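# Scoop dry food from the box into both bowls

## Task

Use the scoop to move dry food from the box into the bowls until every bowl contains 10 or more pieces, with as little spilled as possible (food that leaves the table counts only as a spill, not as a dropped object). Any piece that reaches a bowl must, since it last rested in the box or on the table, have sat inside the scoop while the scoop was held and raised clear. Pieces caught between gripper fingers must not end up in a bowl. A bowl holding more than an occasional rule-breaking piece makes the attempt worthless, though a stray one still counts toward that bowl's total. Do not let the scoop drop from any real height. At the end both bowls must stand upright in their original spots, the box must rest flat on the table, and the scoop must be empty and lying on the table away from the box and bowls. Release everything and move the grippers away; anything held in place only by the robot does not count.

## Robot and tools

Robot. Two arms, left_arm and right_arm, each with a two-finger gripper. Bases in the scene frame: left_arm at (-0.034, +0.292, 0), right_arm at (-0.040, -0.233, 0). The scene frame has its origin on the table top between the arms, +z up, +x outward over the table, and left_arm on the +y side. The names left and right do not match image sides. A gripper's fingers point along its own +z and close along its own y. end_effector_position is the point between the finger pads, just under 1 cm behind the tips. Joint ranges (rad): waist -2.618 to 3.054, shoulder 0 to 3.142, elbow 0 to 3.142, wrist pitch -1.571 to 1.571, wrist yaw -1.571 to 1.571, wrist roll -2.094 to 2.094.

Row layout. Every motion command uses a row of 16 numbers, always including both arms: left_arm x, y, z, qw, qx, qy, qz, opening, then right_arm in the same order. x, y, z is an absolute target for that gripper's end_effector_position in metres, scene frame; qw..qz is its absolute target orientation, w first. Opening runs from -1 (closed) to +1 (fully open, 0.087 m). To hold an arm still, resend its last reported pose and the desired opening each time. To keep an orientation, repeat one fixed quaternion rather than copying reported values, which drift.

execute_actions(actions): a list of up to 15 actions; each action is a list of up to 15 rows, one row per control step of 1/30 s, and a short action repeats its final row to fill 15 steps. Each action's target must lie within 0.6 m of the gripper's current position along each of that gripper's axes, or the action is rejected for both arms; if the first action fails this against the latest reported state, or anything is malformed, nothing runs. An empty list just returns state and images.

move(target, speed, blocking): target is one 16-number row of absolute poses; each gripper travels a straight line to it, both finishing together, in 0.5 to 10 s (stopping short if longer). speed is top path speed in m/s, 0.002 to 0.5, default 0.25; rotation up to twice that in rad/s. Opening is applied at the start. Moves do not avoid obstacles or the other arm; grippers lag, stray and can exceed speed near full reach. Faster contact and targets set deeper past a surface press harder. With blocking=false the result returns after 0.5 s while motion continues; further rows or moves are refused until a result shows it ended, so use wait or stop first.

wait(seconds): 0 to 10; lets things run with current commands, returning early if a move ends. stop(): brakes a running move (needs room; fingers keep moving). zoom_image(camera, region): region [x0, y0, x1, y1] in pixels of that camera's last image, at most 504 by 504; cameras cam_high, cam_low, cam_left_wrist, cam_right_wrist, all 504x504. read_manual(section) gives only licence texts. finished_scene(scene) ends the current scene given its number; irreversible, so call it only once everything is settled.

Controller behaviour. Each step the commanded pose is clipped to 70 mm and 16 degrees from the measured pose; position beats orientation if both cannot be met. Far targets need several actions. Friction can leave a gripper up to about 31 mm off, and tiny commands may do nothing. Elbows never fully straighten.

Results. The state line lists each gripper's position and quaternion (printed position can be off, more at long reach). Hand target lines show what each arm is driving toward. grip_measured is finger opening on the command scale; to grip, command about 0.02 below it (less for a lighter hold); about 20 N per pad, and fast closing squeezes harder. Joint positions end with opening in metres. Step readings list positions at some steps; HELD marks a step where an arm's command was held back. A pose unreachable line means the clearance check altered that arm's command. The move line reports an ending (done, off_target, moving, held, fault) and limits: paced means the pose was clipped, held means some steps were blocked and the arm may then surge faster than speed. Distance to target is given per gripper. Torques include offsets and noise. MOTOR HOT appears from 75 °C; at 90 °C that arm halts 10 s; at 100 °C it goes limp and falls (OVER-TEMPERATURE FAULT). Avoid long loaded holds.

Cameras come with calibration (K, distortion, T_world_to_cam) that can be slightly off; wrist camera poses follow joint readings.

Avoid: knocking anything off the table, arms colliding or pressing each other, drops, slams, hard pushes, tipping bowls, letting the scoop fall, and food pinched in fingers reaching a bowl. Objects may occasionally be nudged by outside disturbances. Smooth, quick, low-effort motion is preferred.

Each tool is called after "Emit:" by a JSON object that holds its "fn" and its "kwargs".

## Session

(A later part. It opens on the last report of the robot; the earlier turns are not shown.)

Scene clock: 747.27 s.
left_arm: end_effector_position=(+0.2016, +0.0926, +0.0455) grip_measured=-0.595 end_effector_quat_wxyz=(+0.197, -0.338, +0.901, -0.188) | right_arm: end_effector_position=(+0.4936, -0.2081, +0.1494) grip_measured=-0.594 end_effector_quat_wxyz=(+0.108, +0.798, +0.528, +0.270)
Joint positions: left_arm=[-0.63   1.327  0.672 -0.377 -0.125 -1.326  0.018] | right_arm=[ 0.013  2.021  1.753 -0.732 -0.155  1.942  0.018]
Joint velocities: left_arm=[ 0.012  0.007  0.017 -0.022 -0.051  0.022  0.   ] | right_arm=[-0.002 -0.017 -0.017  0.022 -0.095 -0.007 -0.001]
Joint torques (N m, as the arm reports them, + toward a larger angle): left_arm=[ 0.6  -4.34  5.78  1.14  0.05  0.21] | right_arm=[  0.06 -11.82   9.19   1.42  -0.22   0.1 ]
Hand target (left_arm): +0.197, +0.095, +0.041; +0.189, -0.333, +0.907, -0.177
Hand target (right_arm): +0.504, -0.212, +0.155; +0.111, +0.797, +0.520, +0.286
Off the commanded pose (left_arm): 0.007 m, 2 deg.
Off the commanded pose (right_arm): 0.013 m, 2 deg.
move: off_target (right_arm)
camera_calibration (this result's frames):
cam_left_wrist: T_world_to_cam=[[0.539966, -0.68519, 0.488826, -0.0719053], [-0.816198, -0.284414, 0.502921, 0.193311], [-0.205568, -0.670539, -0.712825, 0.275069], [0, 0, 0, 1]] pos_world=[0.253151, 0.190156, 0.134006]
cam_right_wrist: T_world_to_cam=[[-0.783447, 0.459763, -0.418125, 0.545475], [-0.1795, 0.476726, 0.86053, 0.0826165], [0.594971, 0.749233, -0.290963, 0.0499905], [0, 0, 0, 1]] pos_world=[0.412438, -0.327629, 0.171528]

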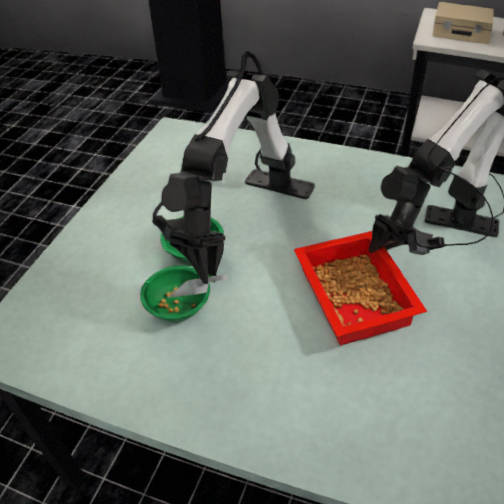

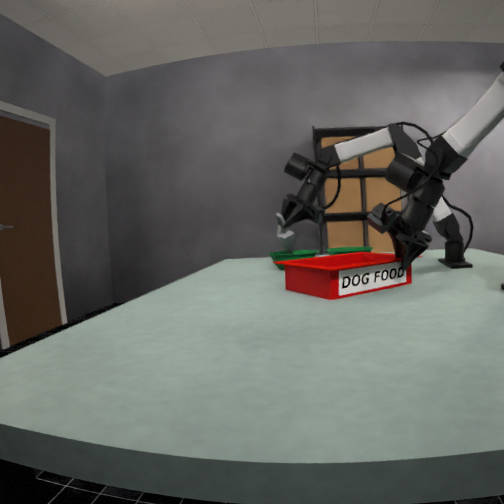

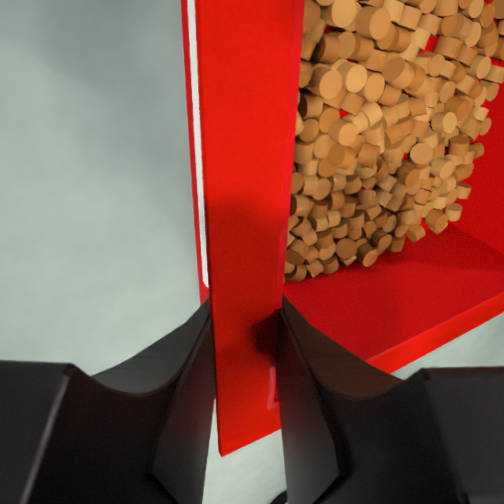

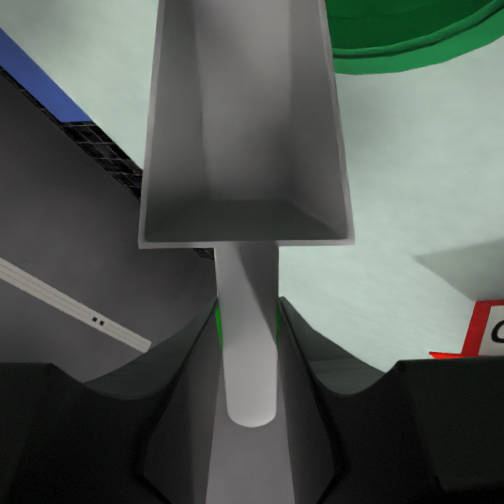

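Emit:
{"fn": "move", "kwargs": {"target": [0.197,0.095,0.041,0.1888,-0.3328,0.9068,-0.1767,-0.65,0.44,-0.19,0.21,0.2386,0.6443,0.7031,0.1831,-0.7], "speed": 0.15}}

Emit:
{"fn": "move", "kwargs": {"target": [0.197,0.095,0.041,0.1888,-0.3328,0.9068,-0.1767,-0.65,0.337,-0.009,0.125,0.0104,-0.6087,0.7933,0.0080,-0.7], "speed": 0.25}}

Emit:
{"fn": "move", "kwargs": {"target": [0.197,0.095,0.041,0.1888,-0.3328,0.9068,-0.1767,-0.65,0.337,-0.009,0.085,0.0104,-0.6087,0.7933,0.0080,-0.7], "speed": 0.06}}

Emit:
{"fn": "zoom_image", "kwargs": {"camera": "cam_high", "region": [260, 220, 440, 350]}}

Scene clock: 776.60 s.
left_arm: end_effector_position=(+0.2016, +0.0926, +0.0455) grip_measured=-0.595 end_effector_quat_wxyz=(+0.197, -0.338, +0.901, -0.188) | right_arm: end_effector_position=(+0.4368, -0.1934, +0.1870) grip_measured=-0.594 end_effector_quat_wxyz=(+0.214, +0.656, +0.704, +0.169)
Joint positions: left_arm=[-0.63   1.327  0.672 -0.377 -0.125 -1.326  0.018] | right_arm=[ 0.104  1.874  1.783 -0.929  0.05   1.501  0.018]
Joint velocities: left_arm=[-0.027  0.017  0.012 -0.037  0.022 -0.007 -0.   ] | right_arm=[ 0.007  0.012 -0.027 -0.066 -0.007 -0.051 -0.001]
Joint torques (N m, as the arm reports them, + toward a larger angle): left_arm=[ 0.58 -4.33  5.83  1.07  0.04  0.21] | right_arm=[  1.53 -14.02   9.37   1.25   0.21  -0.1 ]
Hand target (left_arm): +0.197, +0.095, +0.041; +0.189, -0.333, +0.907, -0.177
Hand target (right_arm): +0.440, -0.191, +0.210; +0.238, +0.645, +0.703, +0.183
Off the commanded pose (left_arm): 0.007 m, 2 deg.
Off the commanded pose (right_arm): 0.023 m, 4 deg.
move: off_target (right_arm)
camera_calibration (this result's frames):
cam_left_wrist: T_world_to_cam=[[0.539966, -0.68519, 0.488826, -0.0719053], [-0.816198, -0.284414, 0.502921, 0.193311], [-0.205568, -0.670539, -0.712825, 0.275069], [0, 0, 0, 1]] pos_world=[0.253151, 0.190156, 0.134006]
cam_right_wrist: T_world_to_cam=[[-0.866189, -0.0312403, -0.498739, 0.466186], [-0.382876, 0.682851, 0.62219, 0.206365], [0.321127, 0.72989, -0.603439, 0.25807], [0, 0, 0, 1]] pos_world=[0.399945, -0.314715, 0.259836]

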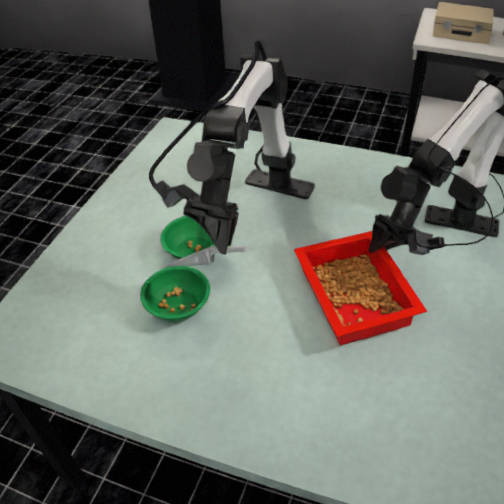

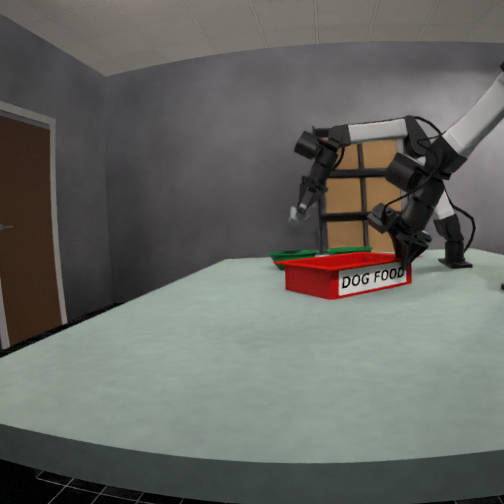

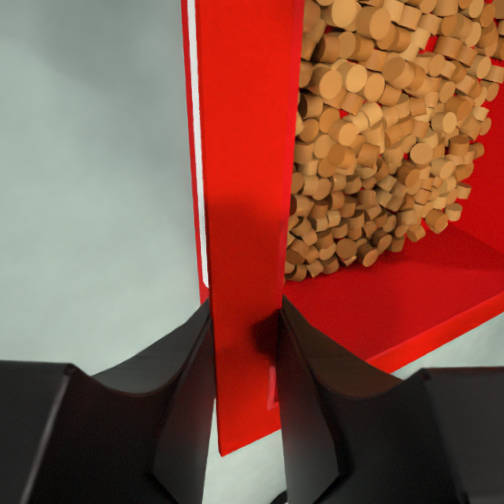

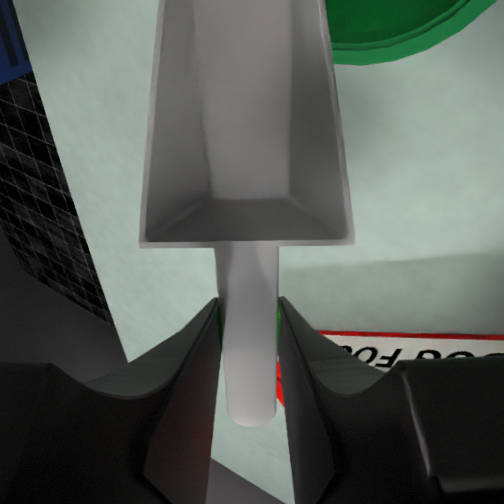

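Scene clock: 782.73 s.
left_arm: end_effector_position=(+0.2016, +0.0926, +0.0455) grip_measured=-0.595 end_effector_quat_wxyz=(+0.197, -0.338, +0.901, -0.188) | right_arm: end_effector_position=(+0.3375, -0.0087, +0.1300) grip_measured=-0.594 end_effector_quat_wxyz=(+0.053, -0.602, +0.796, +0.012)
Joint positions: left_arm=[-0.63   1.327  0.672 -0.377 -0.125 -1.326  0.018] | right_arm=[ 0.675  2.346  2.429 -1.549 -0.031 -0.709  0.018]
Joint velocities: left_arm=[ 0.012 -0.022  0.012 -0.081  0.022 -0.022 -0.   ] | right_arm=[-0.002 -0.007 -0.012 -0.051 -0.037 -0.022 -0.001]
Joint torques (N m, as the arm reports them, + toward a larger angle): left_arm=[ 0.62 -4.38  5.98  1.14  0.04  0.19] | right_arm=[  1.37 -14.48   5.     0.47   0.07  -0.01]
Hand target (left_arm): +0.197, +0.095, +0.041; +0.189, -0.333, +0.907, -0.177
Hand target (right_arm): +0.335, -0.010, +0.125; +0.040, -0.610, +0.791, +0.007
Off the commanded pose (left_arm): 0.007 m, 2 deg.
Off the commanded pose (right_arm): 0.005 m, 5 deg.
joint sent to its limit (right arm) — the command would take joint 4 (wrist pitch) past its lower limit, so that joint was sent only as far as its limit.
move: off_target (right_arm)
camera_calibration (this result's frames):
cam_left_wrist: T_world_to_cam=[[0.539966, -0.68519, 0.488826, -0.0719053], [-0.816198, -0.284414, 0.502921, 0.193311], [-0.205568, -0.670539, -0.712825, 0.275069], [0, 0, 0, 1]] pos_world=[0.253151, 0.190156, 0.134006]
cam_right_wrist: T_world_to_cam=[[0.943964, -0.323324, 0.0662809, -0.32943], [-0.278028, -0.670767, 0.687584, 0.0219735], [-0.177853, -0.667482, -0.723074, 0.292503], [0, 0, 0, 1]] pos_world=[0.369102, 0.103467, 0.218227]

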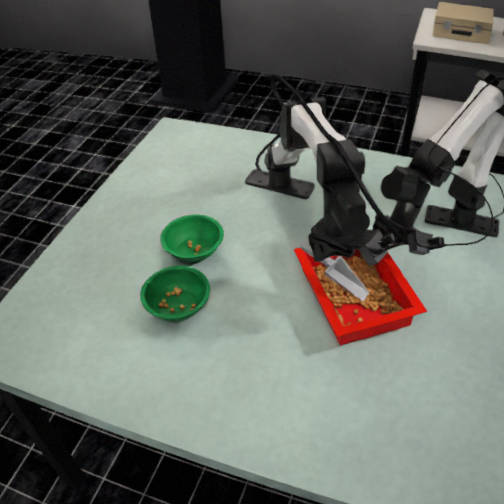

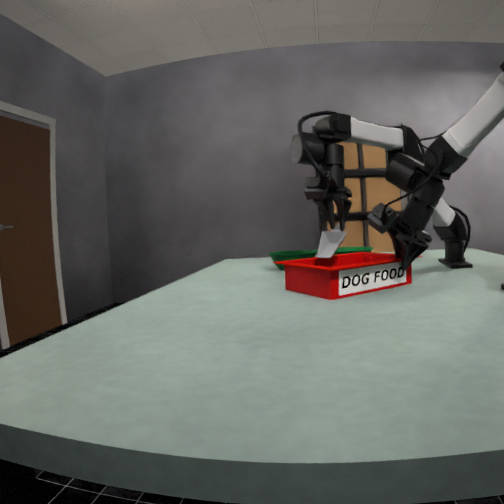

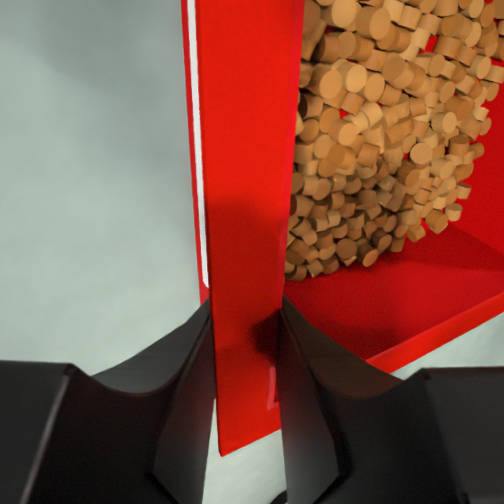

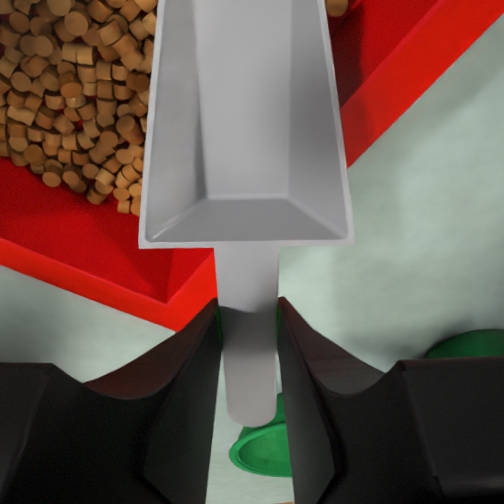

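Scene clock: 783.83 s.
left_arm: end_effector_position=(+0.2016, +0.0926, +0.0455) grip_measured=-0.595 end_effector_quat_wxyz=(+0.197, -0.338, +0.901, -0.188) | right_arm: end_effector_position=(+0.3368, -0.0097, +0.0910) grip_measured=-0.594 end_effector_quat_wxyz=(+0.014, -0.603, +0.798, +0.014)
Joint positions: left_arm=[-0.63   1.327  0.672 -0.377 -0.125 -1.326  0.018] | right_arm=[ 0.675  2.403  2.366 -1.506 -0.029 -0.709  0.018]
Joint velocities: left_arm=[-0.002  0.002 -0.002 -0.095 -0.022 -0.022  0.   ] | right_arm=[-0.007  0.002  0.017 -0.007  0.022 -0.037 -0.001]
Joint torques (N m, as the arm reports them, + toward a larger angle): left_arm=[ 0.58 -4.25  5.99  1.16  0.08  0.21] | right_arm=[  1.27 -15.37   4.66   0.54   0.06  -0.08]
Hand target (left_arm): +0.197, +0.095, +0.041; +0.189, -0.333, +0.907, -0.177
Hand target (right_arm): +0.337, -0.009, +0.085; +0.010, -0.609, +0.793, +0.008
Off the commanded pose (left_arm): 0.007 m, 2 deg.
Off the commanded pose (right_arm): 0.006 m, 1 deg.
move: done
camera_calibration (this result's frames):
cam_left_wrist: T_world_to_cam=[[0.539966, -0.68519, 0.488826, -0.0719053], [-0.816198, -0.284414, 0.502921, 0.193311], [-0.205568, -0.670539, -0.712825, 0.275069], [0, 0, 0, 1]] pos_world=[0.253151, 0.190156, 0.134006]
cam_right_wrist: T_world_to_cam=[[0.946666, -0.321523, 0.0211149, -0.323321], [-0.233299, -0.638756, 0.733187, 0.0290165], [-0.22225, -0.699009, -0.679699, 0.274216], [0, 0, 0, 1]] pos_world=[0.373791, 0.106259, 0.171937]

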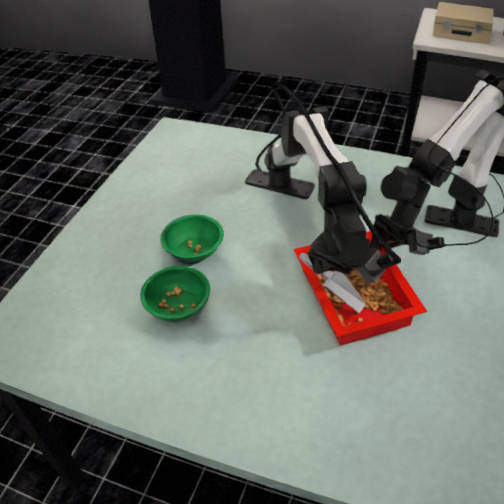

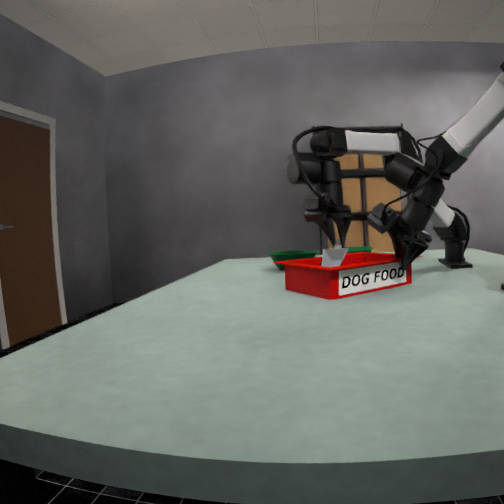

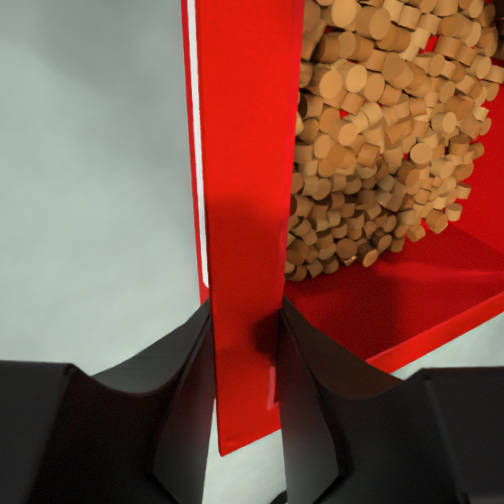

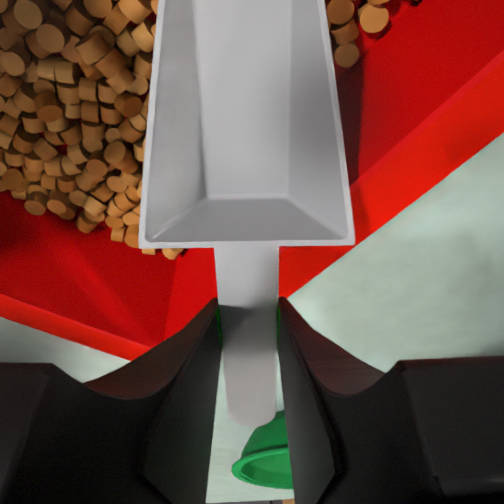

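Region (260, 220, 440, 350) of cam_high's 504x504 image, scaled by 2.800, with more detail than that image has.

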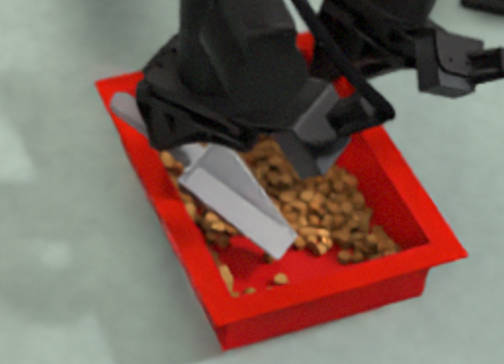

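Emit:
{"fn": "move", "kwargs": {"target": [0.197,0.095,0.041,0.1888,-0.3328,0.9068,-0.1767,-0.65,0.340,0.006,0.085,0.0104,-0.6087,0.7933,0.0080,-0.7], "speed": 0.05}}

Emit:
{"fn": "move", "kwargs": {"target": [0.197,0.095,0.041,0.1888,-0.3328,0.9068,-0.1767,-0.65,0.340,0.006,0.064,0.0104,-0.6087,0.7933,0.0080,-0.7], "speed": 0.04}}

Emit:
{"fn": "zoom_image", "kwargs": {"camera": "cam_high", "region": [260, 220, 440, 350]}}

Scene clock: 805.63 s.
left_arm: end_effector_position=(+0.2016, +0.0926, +0.0455) grip_measured=-0.595 end_effector_quat_wxyz=(+0.197, -0.338, +0.901, -0.188) | right_arm: end_effector_position=(+0.3392, +0.0035, +0.0808) grip_measured=-0.594 end_effector_quat_wxyz=(+0.008, -0.610, +0.792, +0.014)
Joint positions: left_arm=[-0.63   1.327  0.672 -0.377 -0.125 -1.326  0.018] | right_arm=[ 0.696  2.483  2.469 -1.542 -0.028 -0.705  0.018]
Joint velocities: left_arm=[ 0.007 -0.002 -0.007  0.066 -0.051 -0.007  0.001] | right_arm=[-0.012  0.002  0.012 -0.007 -0.022 -0.022 -0.   ]
Joint torques (N m, as the arm reports them, + toward a larger angle): left_arm=[ 0.6  -4.19  6.    1.15  0.09  0.19] | right_arm=[  1.41 -15.54   8.22   0.3    0.04   0.11]
Hand target (left_arm): +0.197, +0.095, +0.041; +0.189, -0.333, +0.907, -0.177
Hand target (right_arm): +0.340, +0.006, +0.085; +0.012, -0.609, +0.793, +0.008
Off the commanded pose (left_arm): 0.007 m, 2 deg.
Off the commanded pose (right_arm): 0.005 m, 1 deg.
joint sent to its limit (right arm) — the command would take joint 4 (wrist pitch) past its lower limit, so that joint was sent only as far as its limit.
move: done
camera_calibration (this result's frames):
cam_left_wrist: T_world_to_cam=[[0.539966, -0.68519, 0.488826, -0.0719053], [-0.816198, -0.284414, 0.502921, 0.193311], [-0.205568, -0.670539, -0.712825, 0.275069], [0, 0, 0, 1]] pos_world=[0.253151, 0.190156, 0.134006]
cam_right_wrist: T_world_to_cam=[[0.952575, -0.304007, 0.0134519, -0.322583], [-0.21371, -0.63686, 0.740768, 0.0382153], [-0.216632, -0.708511, -0.671627, 0.274541], [0, 0, 0, 1]] pos_world=[0.374926, 0.120786, 0.16042]

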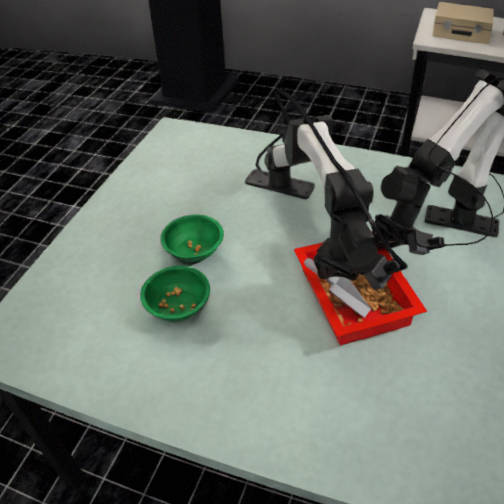

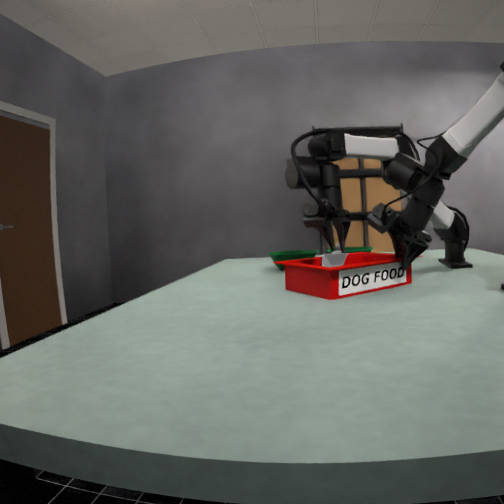

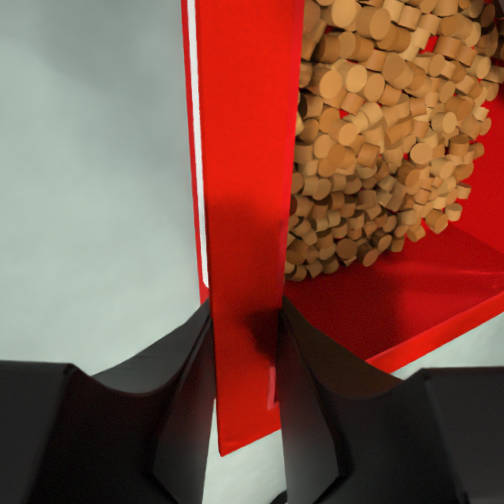

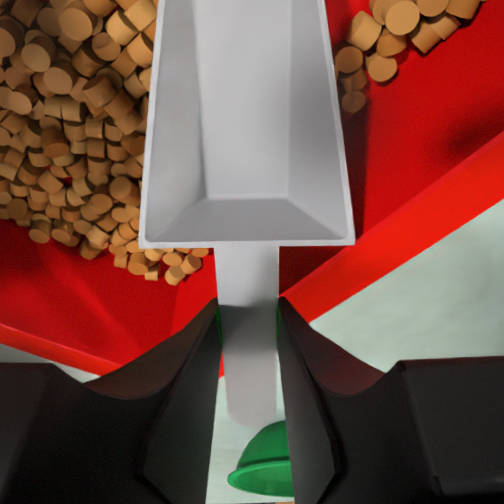

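Scene clock: 806.33 s.
left_arm: end_effector_position=(+0.2016, +0.0926, +0.0455) grip_measured=-0.595 end_effector_quat_wxyz=(+0.197, -0.338, +0.901, -0.188) | right_arm: end_effector_position=(+0.3391, +0.0030, +0.0722) grip_measured=-0.594 end_effector_quat_wxyz=(+0.008, -0.609, +0.793, +0.012)
Joint positions: left_arm=[-0.63   1.327  0.672 -0.377 -0.125 -1.326  0.018] | right_arm=[ 0.697  2.465  2.4   -1.491 -0.024 -0.702  0.018]
Joint velocities: left_arm=[-0.012  0.007 -0.002  0.022 -0.022 -0.081  0.001] | right_arm=[ 0.002 -0.007  0.002 -0.051  0.007  0.037  0.002]
Joint torques (N m, as the arm reports them, + toward a larger angle): left_arm=[ 0.78 -4.4   5.81  1.1   0.07  0.21] | right_arm=[  1.25 -16.32   3.27   0.71   0.01   0.08]
Hand target (left_arm): +0.197, +0.095, +0.041; +0.189, -0.333, +0.907, -0.177
Hand target (right_arm): +0.340, +0.006, +0.064; +0.010, -0.609, +0.793, +0.008
Off the commanded pose (left_arm): 0.007 m, 2 deg.
Off the commanded pose (right_arm): 0.009 m, 1 deg.
move: done
camera_calibration (this result's frames):
cam_left_wrist: T_world_to_cam=[[0.539966, -0.68519, 0.488826, -0.0719053], [-0.816198, -0.284414, 0.502921, 0.193311], [-0.205568, -0.670539, -0.712825, 0.275069], [0, 0, 0, 1]] pos_world=[0.253151, 0.190156, 0.134006]
cam_right_wrist: T_world_to_cam=[[0.951697, -0.306559, 0.0171539, -0.322446], [-0.217608, -0.634032, 0.742058, 0.0454829], [-0.216608, -0.709948, -0.670116, 0.268332], [0, 0, 0, 1]] pos_world=[0.374891, 0.12049, 0.151594]

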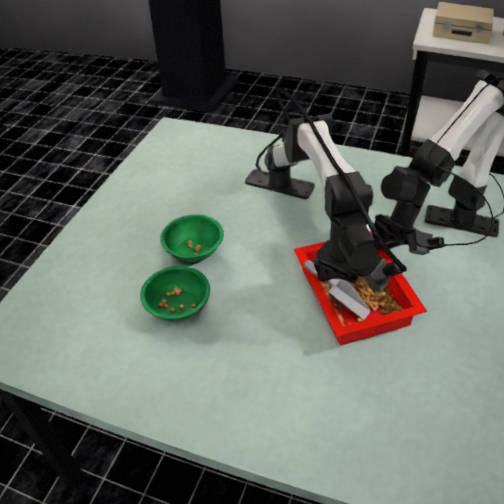

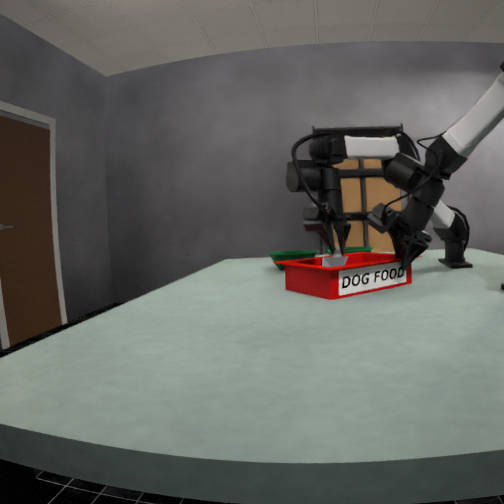

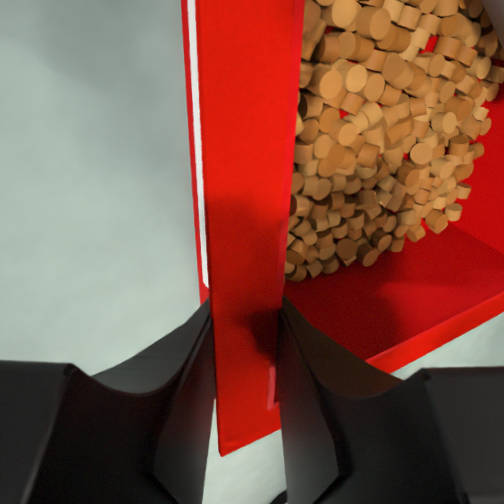

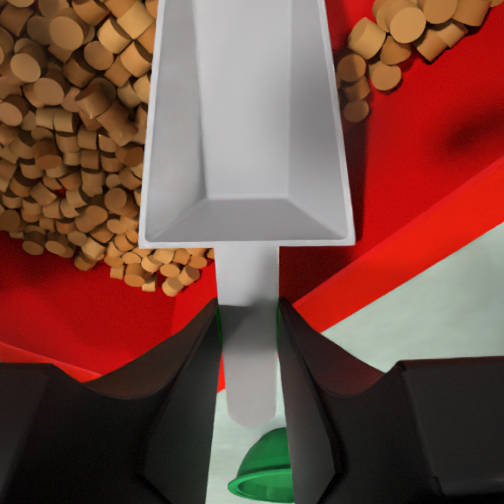

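Region (260, 220, 440, 350) of cam_high's 504x504 image, scaled by 2.800, with more detail than that image has.

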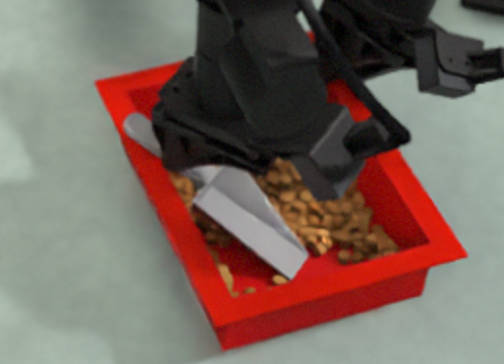

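Emit:
{"fn": "move", "kwargs": {"target": [0.197,0.095,0.041,0.1888,-0.3328,0.9068,-0.1767,-0.65,0.337,0.056,0.063,0.0314,-0.6940,0.7186,0.0303,-0.7], "speed": 0.05}}

Emit:
{"fn": "zoom_image", "kwargs": {"camera": "cam_high", "region": [260, 220, 440, 350]}}

Scene clock: 826.23 s.
left_arm: end_effector_position=(+0.2016, +0.0926, +0.0455) grip_measured=-0.595 end_effector_quat_wxyz=(+0.197, -0.338, +0.901, -0.188) | right_arm: end_effector_position=(+0.3384, +0.0485, +0.0632) grip_measured=-0.594 end_effector_quat_wxyz=(-0.030, +0.686, -0.727, -0.024)
Joint positions: left_arm=[-0.63   1.327  0.672 -0.377 -0.125 -1.326  0.018] | right_arm=[ 0.775  2.549  2.525 -1.491 -0.052 -0.826  0.018]
Joint velocities: left_arm=[ 0.012 -0.007  0.002  0.037 -0.051  0.051 -0.   ] | right_arm=[-0.007  0.007  0.012  0.037 -0.051  0.022  0.001]
Joint torques (N m, as the arm reports them, + toward a larger angle): left_arm=[ 0.73 -4.45  5.95  1.11  0.12  0.23] | right_arm=[  1.73 -15.47   8.19   0.4   -0.3   -0.09]
Hand target (left_arm): +0.197, +0.095, +0.041; +0.189, -0.333, +0.907, -0.177
Hand target (right_arm): +0.336, +0.056, +0.063; -0.032, +0.694, -0.718, -0.030
Off the commanded pose (left_arm): 0.007 m, 2 deg.
Off the commanded pose (right_arm): 0.008 m, 2 deg.
move: done
camera_calibration (this result's frames):
cam_left_wrist: T_world_to_cam=[[0.539966, -0.68519, 0.488826, -0.0719053], [-0.816198, -0.284414, 0.502921, 0.193311], [-0.205568, -0.670539, -0.712825, 0.275069], [0, 0, 0, 1]] pos_world=[0.253151, 0.190156, 0.134006]
cam_right_wrist: T_world_to_cam=[[0.993552, -0.109479, 0.0294691, -0.332197], [-0.098137, -0.700293, 0.707078, 0.0459025], [-0.0567732, -0.705411, -0.706521, 0.242396], [0, 0, 0, 1]] pos_world=[0.348322, 0.166765, 0.148591]

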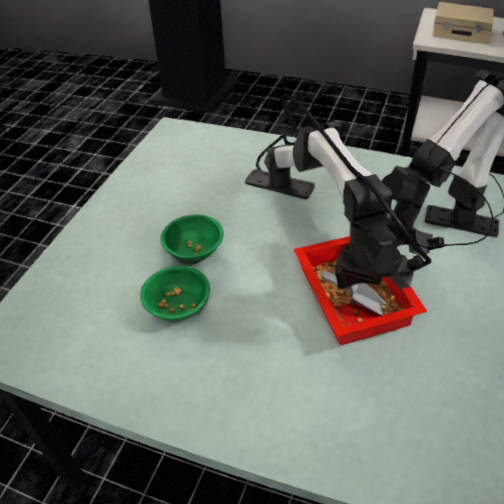

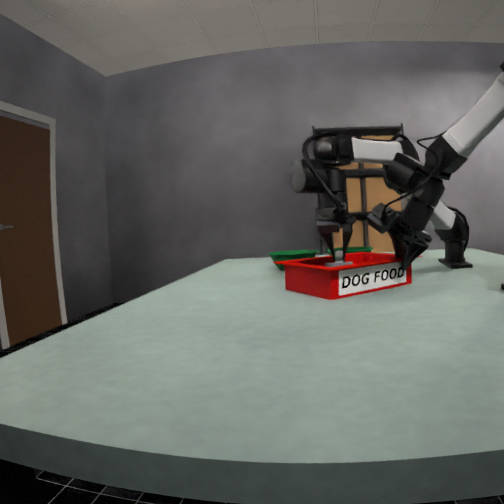

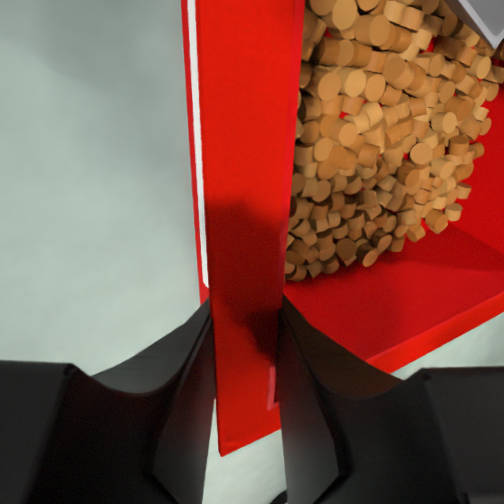

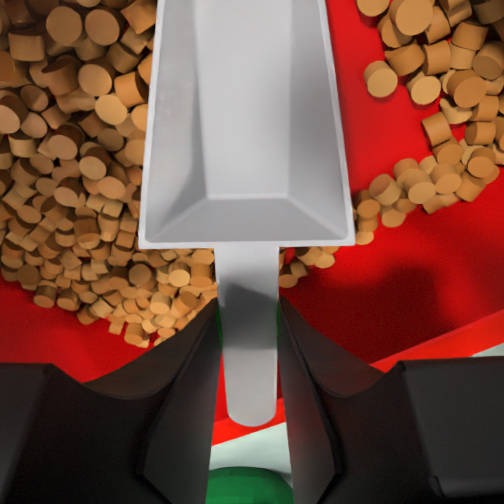

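Region (260, 220, 440, 350) of cam_high's 504x504 image, scaled by 2.800, with more detail than that image has.

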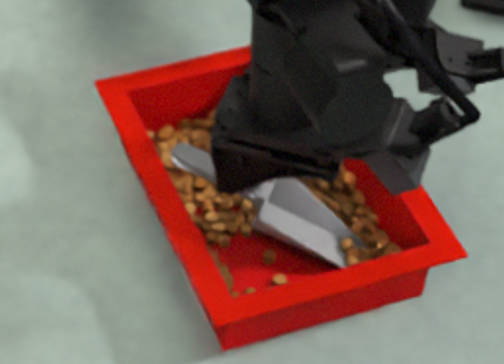

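Emit:
{"fn": "move", "kwargs": {"target": [0.197,0.095,0.041,0.1888,-0.3328,0.9068,-0.1767,-0.65,0.338,0.082,0.056,0.0627,-0.6921,0.7166,0.0606,-0.7], "speed": 0.05}}

Emit:
{"fn": "zoom_image", "kwargs": {"camera": "cam_high", "region": [260, 220, 440, 350]}}

Scene clock: 845.50 s.
left_arm: end_effector_position=(+0.2015, +0.0927, +0.0454) grip_measured=-0.595 end_effector_quat_wxyz=(+0.197, -0.338, +0.901, -0.188) | right_arm: end_effector_position=(+0.3372, +0.0656, +0.0564) grip_measured=-0.594 end_effector_quat_wxyz=(-0.045, +0.690, -0.721, -0.047)
Joint positions: left_arm=[-0.63   1.327  0.672 -0.378 -0.125 -1.326  0.018] | right_arm=[ 0.786  2.561  2.526 -1.451 -0.099 -0.827  0.018]
Joint velocities: left_arm=[-0.007 -0.022  0.002 -0.051 -0.022 -0.022 -0.   ] | right_arm=[ 0.012  0.012  0.012  0.007 -0.037  0.022  0.   ]
Joint torques (N m, as the arm reports them, + toward a larger angle): left_arm=[ 0.64 -4.33  5.67  1.11  0.08  0.22] | right_arm=[  1.8  -15.52   8.45   0.71  -0.5    0.1 ]
Hand target (left_arm): +0.197, +0.095, +0.041; +0.189, -0.333, +0.907, -0.177
Hand target (right_arm): +0.337, +0.082, +0.056; -0.063, +0.692, -0.716, -0.061
Off the commanded pose (left_arm): 0.007 m, 2 deg.
Off the commanded pose (right_arm): 0.016 m, 3 deg.
move: off_target (right_arm)
camera_calibration (this result's frames):
cam_left_wrist: T_world_to_cam=[[0.540264, -0.685414, 0.488183, -0.0717271], [-0.81589, -0.284645, 0.503289, 0.193218], [-0.206003, -0.670213, -0.713006, 0.27511], [0, 0, 0, 1]] pos_world=[0.25307, 0.190218, 0.133926]
cam_right_wrist: T_world_to_cam=[[0.995321, -0.0952937, 0.015947, -0.329631], [-0.081459, -0.738886, 0.668889, 0.0615651], [-0.0519579, -0.667059, -0.743191, 0.247467], [0, 0, 0, 1]] pos_world=[0.345962, 0.179153, 0.147992]

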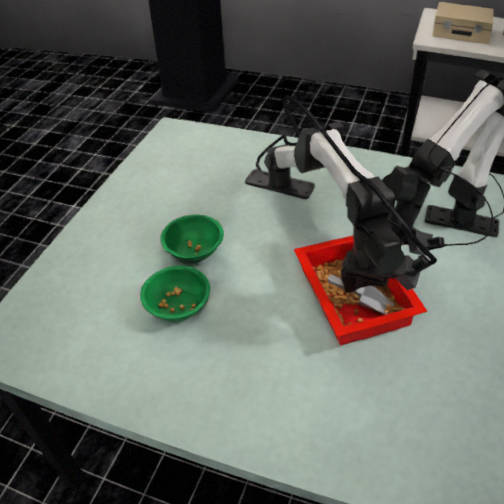

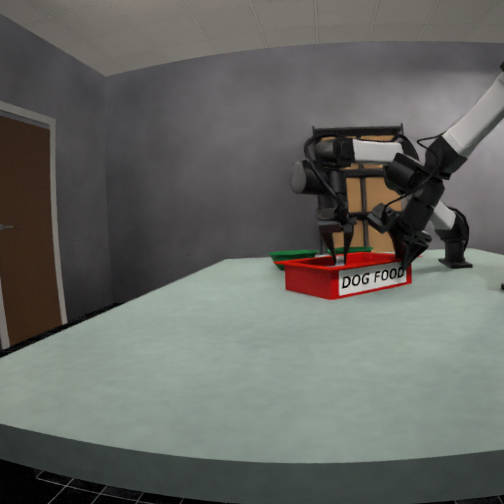

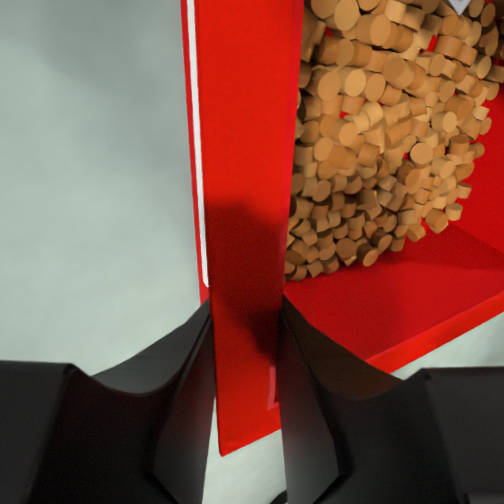

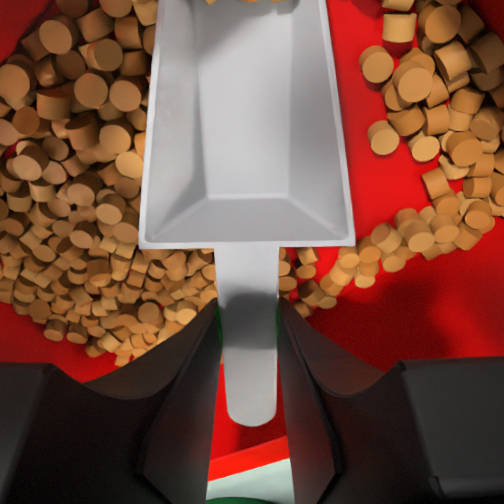

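Region (260, 220, 440, 350) of cam_high's 504x504 image, scaled by 2.800, with more detail than that image has.

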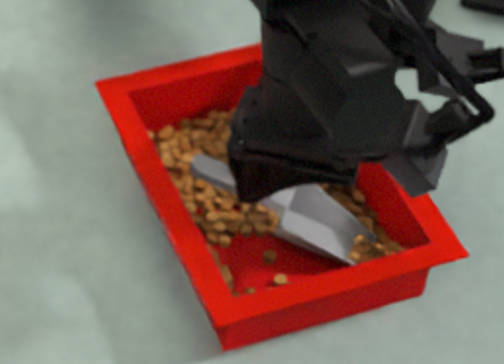

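Emit:
{"fn": "move", "kwargs": {"target": [0.197,0.095,0.041,0.1888,-0.3328,0.9068,-0.1767,-0.65,0.337,0.064,0.062,0.2636,-0.6463,0.6692,0.2546,-0.7], "speed": 0.1}}

Emit:
{"fn": "move", "kwargs": {"target": [0.197,0.095,0.041,0.1888,-0.3328,0.9068,-0.1767,-0.65,0.32,0.03,0.15,0.4217,-0.4653,0.7304,0.2687,-0.7], "speed": 0.1}}

Emit:
{"fn": "zoom_image", "kwargs": {"camera": "cam_high", "region": [260, 200, 440, 350]}}

Scene clock: 859.97 s.
left_arm: end_effector_position=(+0.2015, +0.0926, +0.0454) grip_measured=-0.595 end_effector_quat_wxyz=(+0.197, -0.338, +0.901, -0.188) | right_arm: end_effector_position=(+0.3335, +0.0631, +0.0511) grip_measured=-0.594 end_effector_quat_wxyz=(-0.245, +0.647, -0.678, -0.249)
Joint positions: left_arm=[-0.63   1.327  0.672 -0.378 -0.125 -1.327  0.018] | right_arm=[ 0.607  2.11   1.625 -0.673 -0.599 -0.878  0.018]
Joint velocities: left_arm=[-0.022 -0.012 -0.007  0.037  0.037  0.007 -0.   ] | right_arm=[-0.002 -0.017 -0.002  0.022 -0.037 -0.037  0.   ]
Joint torques (N m, as the arm reports them, + toward a larger angle): left_arm=[ 0.43 -4.36  5.91  1.14  0.11  0.23] | right_arm=[  0.08 -16.69   5.12   1.18  -0.65  -0.02]
Hand target (left_arm): +0.197, +0.095, +0.041; +0.189, -0.333, +0.907, -0.177
Hand target (right_arm): +0.336, +0.063, +0.062; -0.264, +0.647, -0.670, -0.253
Off the commanded pose (left_arm): 0.007 m, 2 deg.
Off the commanded pose (right_arm): 0.011 m, 2 deg.
move: off_target (right_arm)
camera_calibration (this result's frames):
cam_left_wrist: T_world_to_cam=[[0.541047, -0.684618, 0.488433, -0.0720177], [-0.815494, -0.285163, 0.503638, 0.19317], [-0.205517, -0.670806, -0.712588, 0.275046], [0, 0, 0, 1]] pos_world=[0.253021, 0.190283, 0.133883]
cam_right_wrist: T_world_to_cam=[[0.995044, -0.0938456, -0.0328664, -0.323621], [-0.0878747, -0.984619, 0.151007, 0.107094], [-0.0465322, -0.14737, -0.987986, 0.21965], [0, 0, 0, 1]] pos_world=[0.341649, 0.107446, 0.190203]

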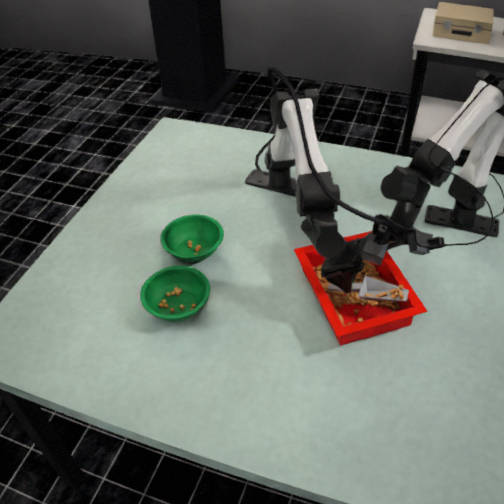

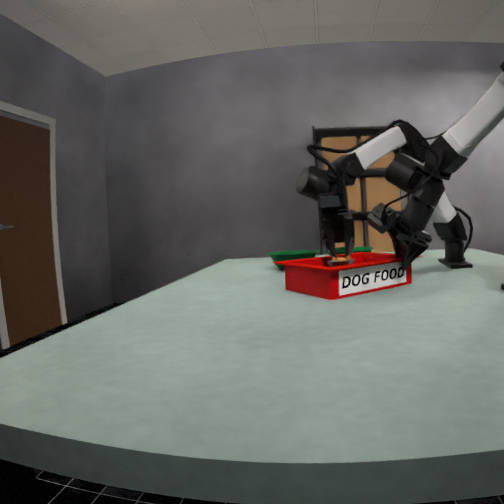

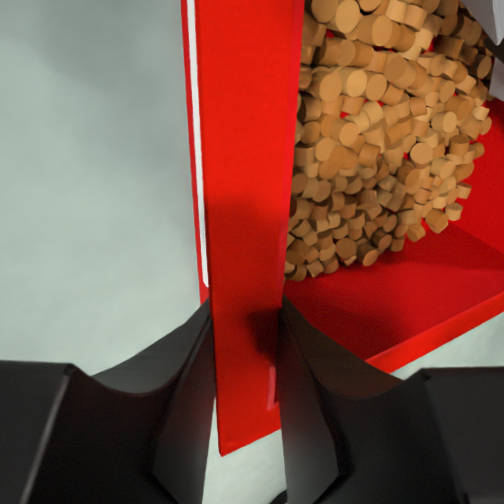

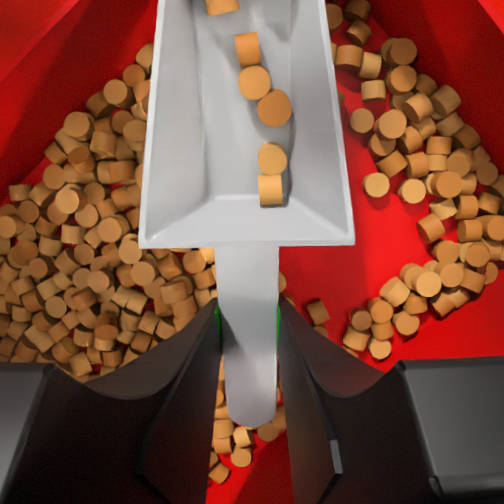

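Scene clock: 862.97 s.
left_arm: end_effector_position=(+0.2015, +0.0927, +0.0454) grip_measured=-0.595 end_effector_quat_wxyz=(+0.197, -0.338, +0.901, -0.188) | right_arm: end_effector_position=(+0.3160, +0.0336, +0.1415) grip_measured=-0.594 end_effector_quat_wxyz=(+0.403, -0.474, +0.734, +0.272)
Joint positions: left_arm=[-0.63   1.327  0.672 -0.378 -0.125 -1.328  0.018] | right_arm=[ 0.542  1.644  1.162 -0.206 -0.591 -0.408  0.018]
Joint velocities: left_arm=[-0.012  0.012 -0.002 -0.051  0.022  0.007  0.001] | right_arm=[ 0.002  0.017 -0.002  0.051 -0.051  0.022  0.   ]
Joint torques (N m, as the arm reports them, + toward a larger angle): left_arm=[ 0.47 -4.37  5.73  1.11  0.06  0.23] | right_arm=[ -0.08 -11.99   5.85   1.84  -0.19   0.1 ]
Hand target (left_arm): +0.197, +0.095, +0.041; +0.189, -0.333, +0.907, -0.177
Hand target (right_arm): +0.320, +0.030, +0.150; +0.421, -0.465, +0.731, +0.268
Off the commanded pose (left_arm): 0.007 m, 2 deg.
Off the commanded pose (right_arm): 0.010 m, 2 deg.
move: done
camera_calibration (this result's frames):
cam_left_wrist: T_world_to_cam=[[0.541718, -0.684198, 0.488278, -0.0721222], [-0.815076, -0.285623, 0.504054, 0.193092], [-0.20541, -0.671038, -0.7124, 0.275024], [0, 0, 0, 1]] pos_world=[0.252947, 0.190358, 0.133814]
cam_right_wrist: T_world_to_cam=[[0.893195, -0.447304, -0.0460539, -0.260144], [-0.448879, -0.880866, -0.150275, 0.216046], [0.0266514, 0.154898, -0.987571, 0.270493], [0, 0, 0, 1]] pos_world=[0.322129, 0.0320456, 0.287617]

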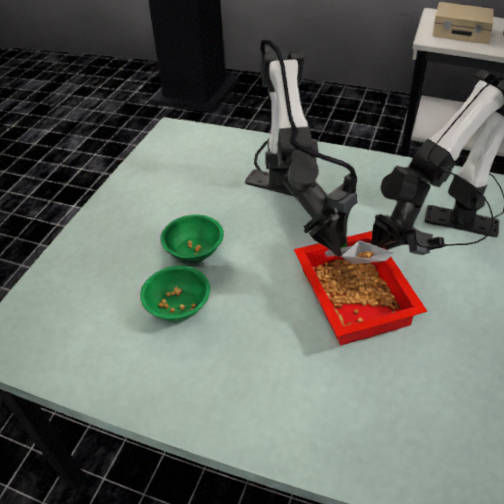

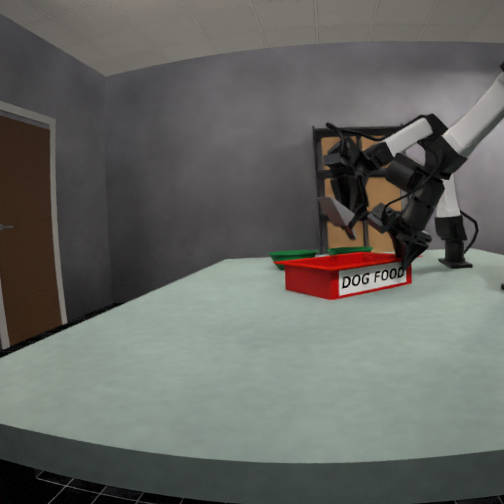

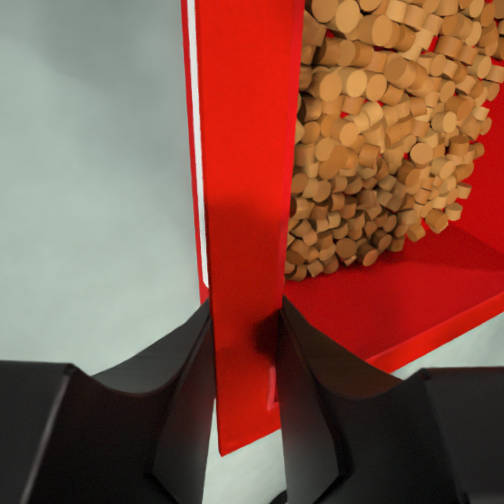

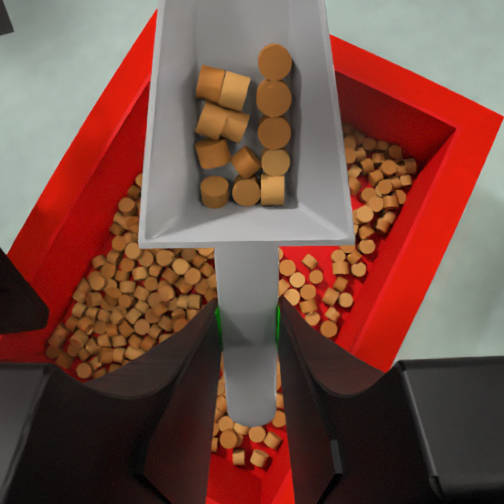

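Region (260, 200, 440, 350) of cam_high's 504x504 image, scaled by 2.800, with more detail than that image has.

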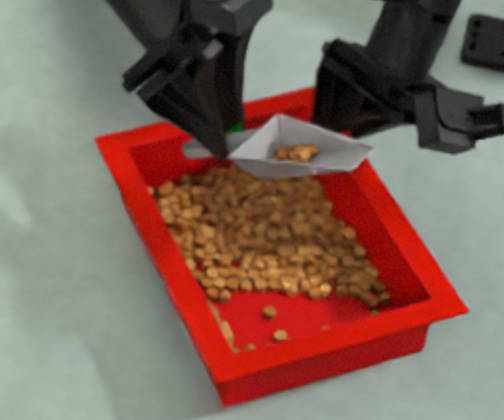

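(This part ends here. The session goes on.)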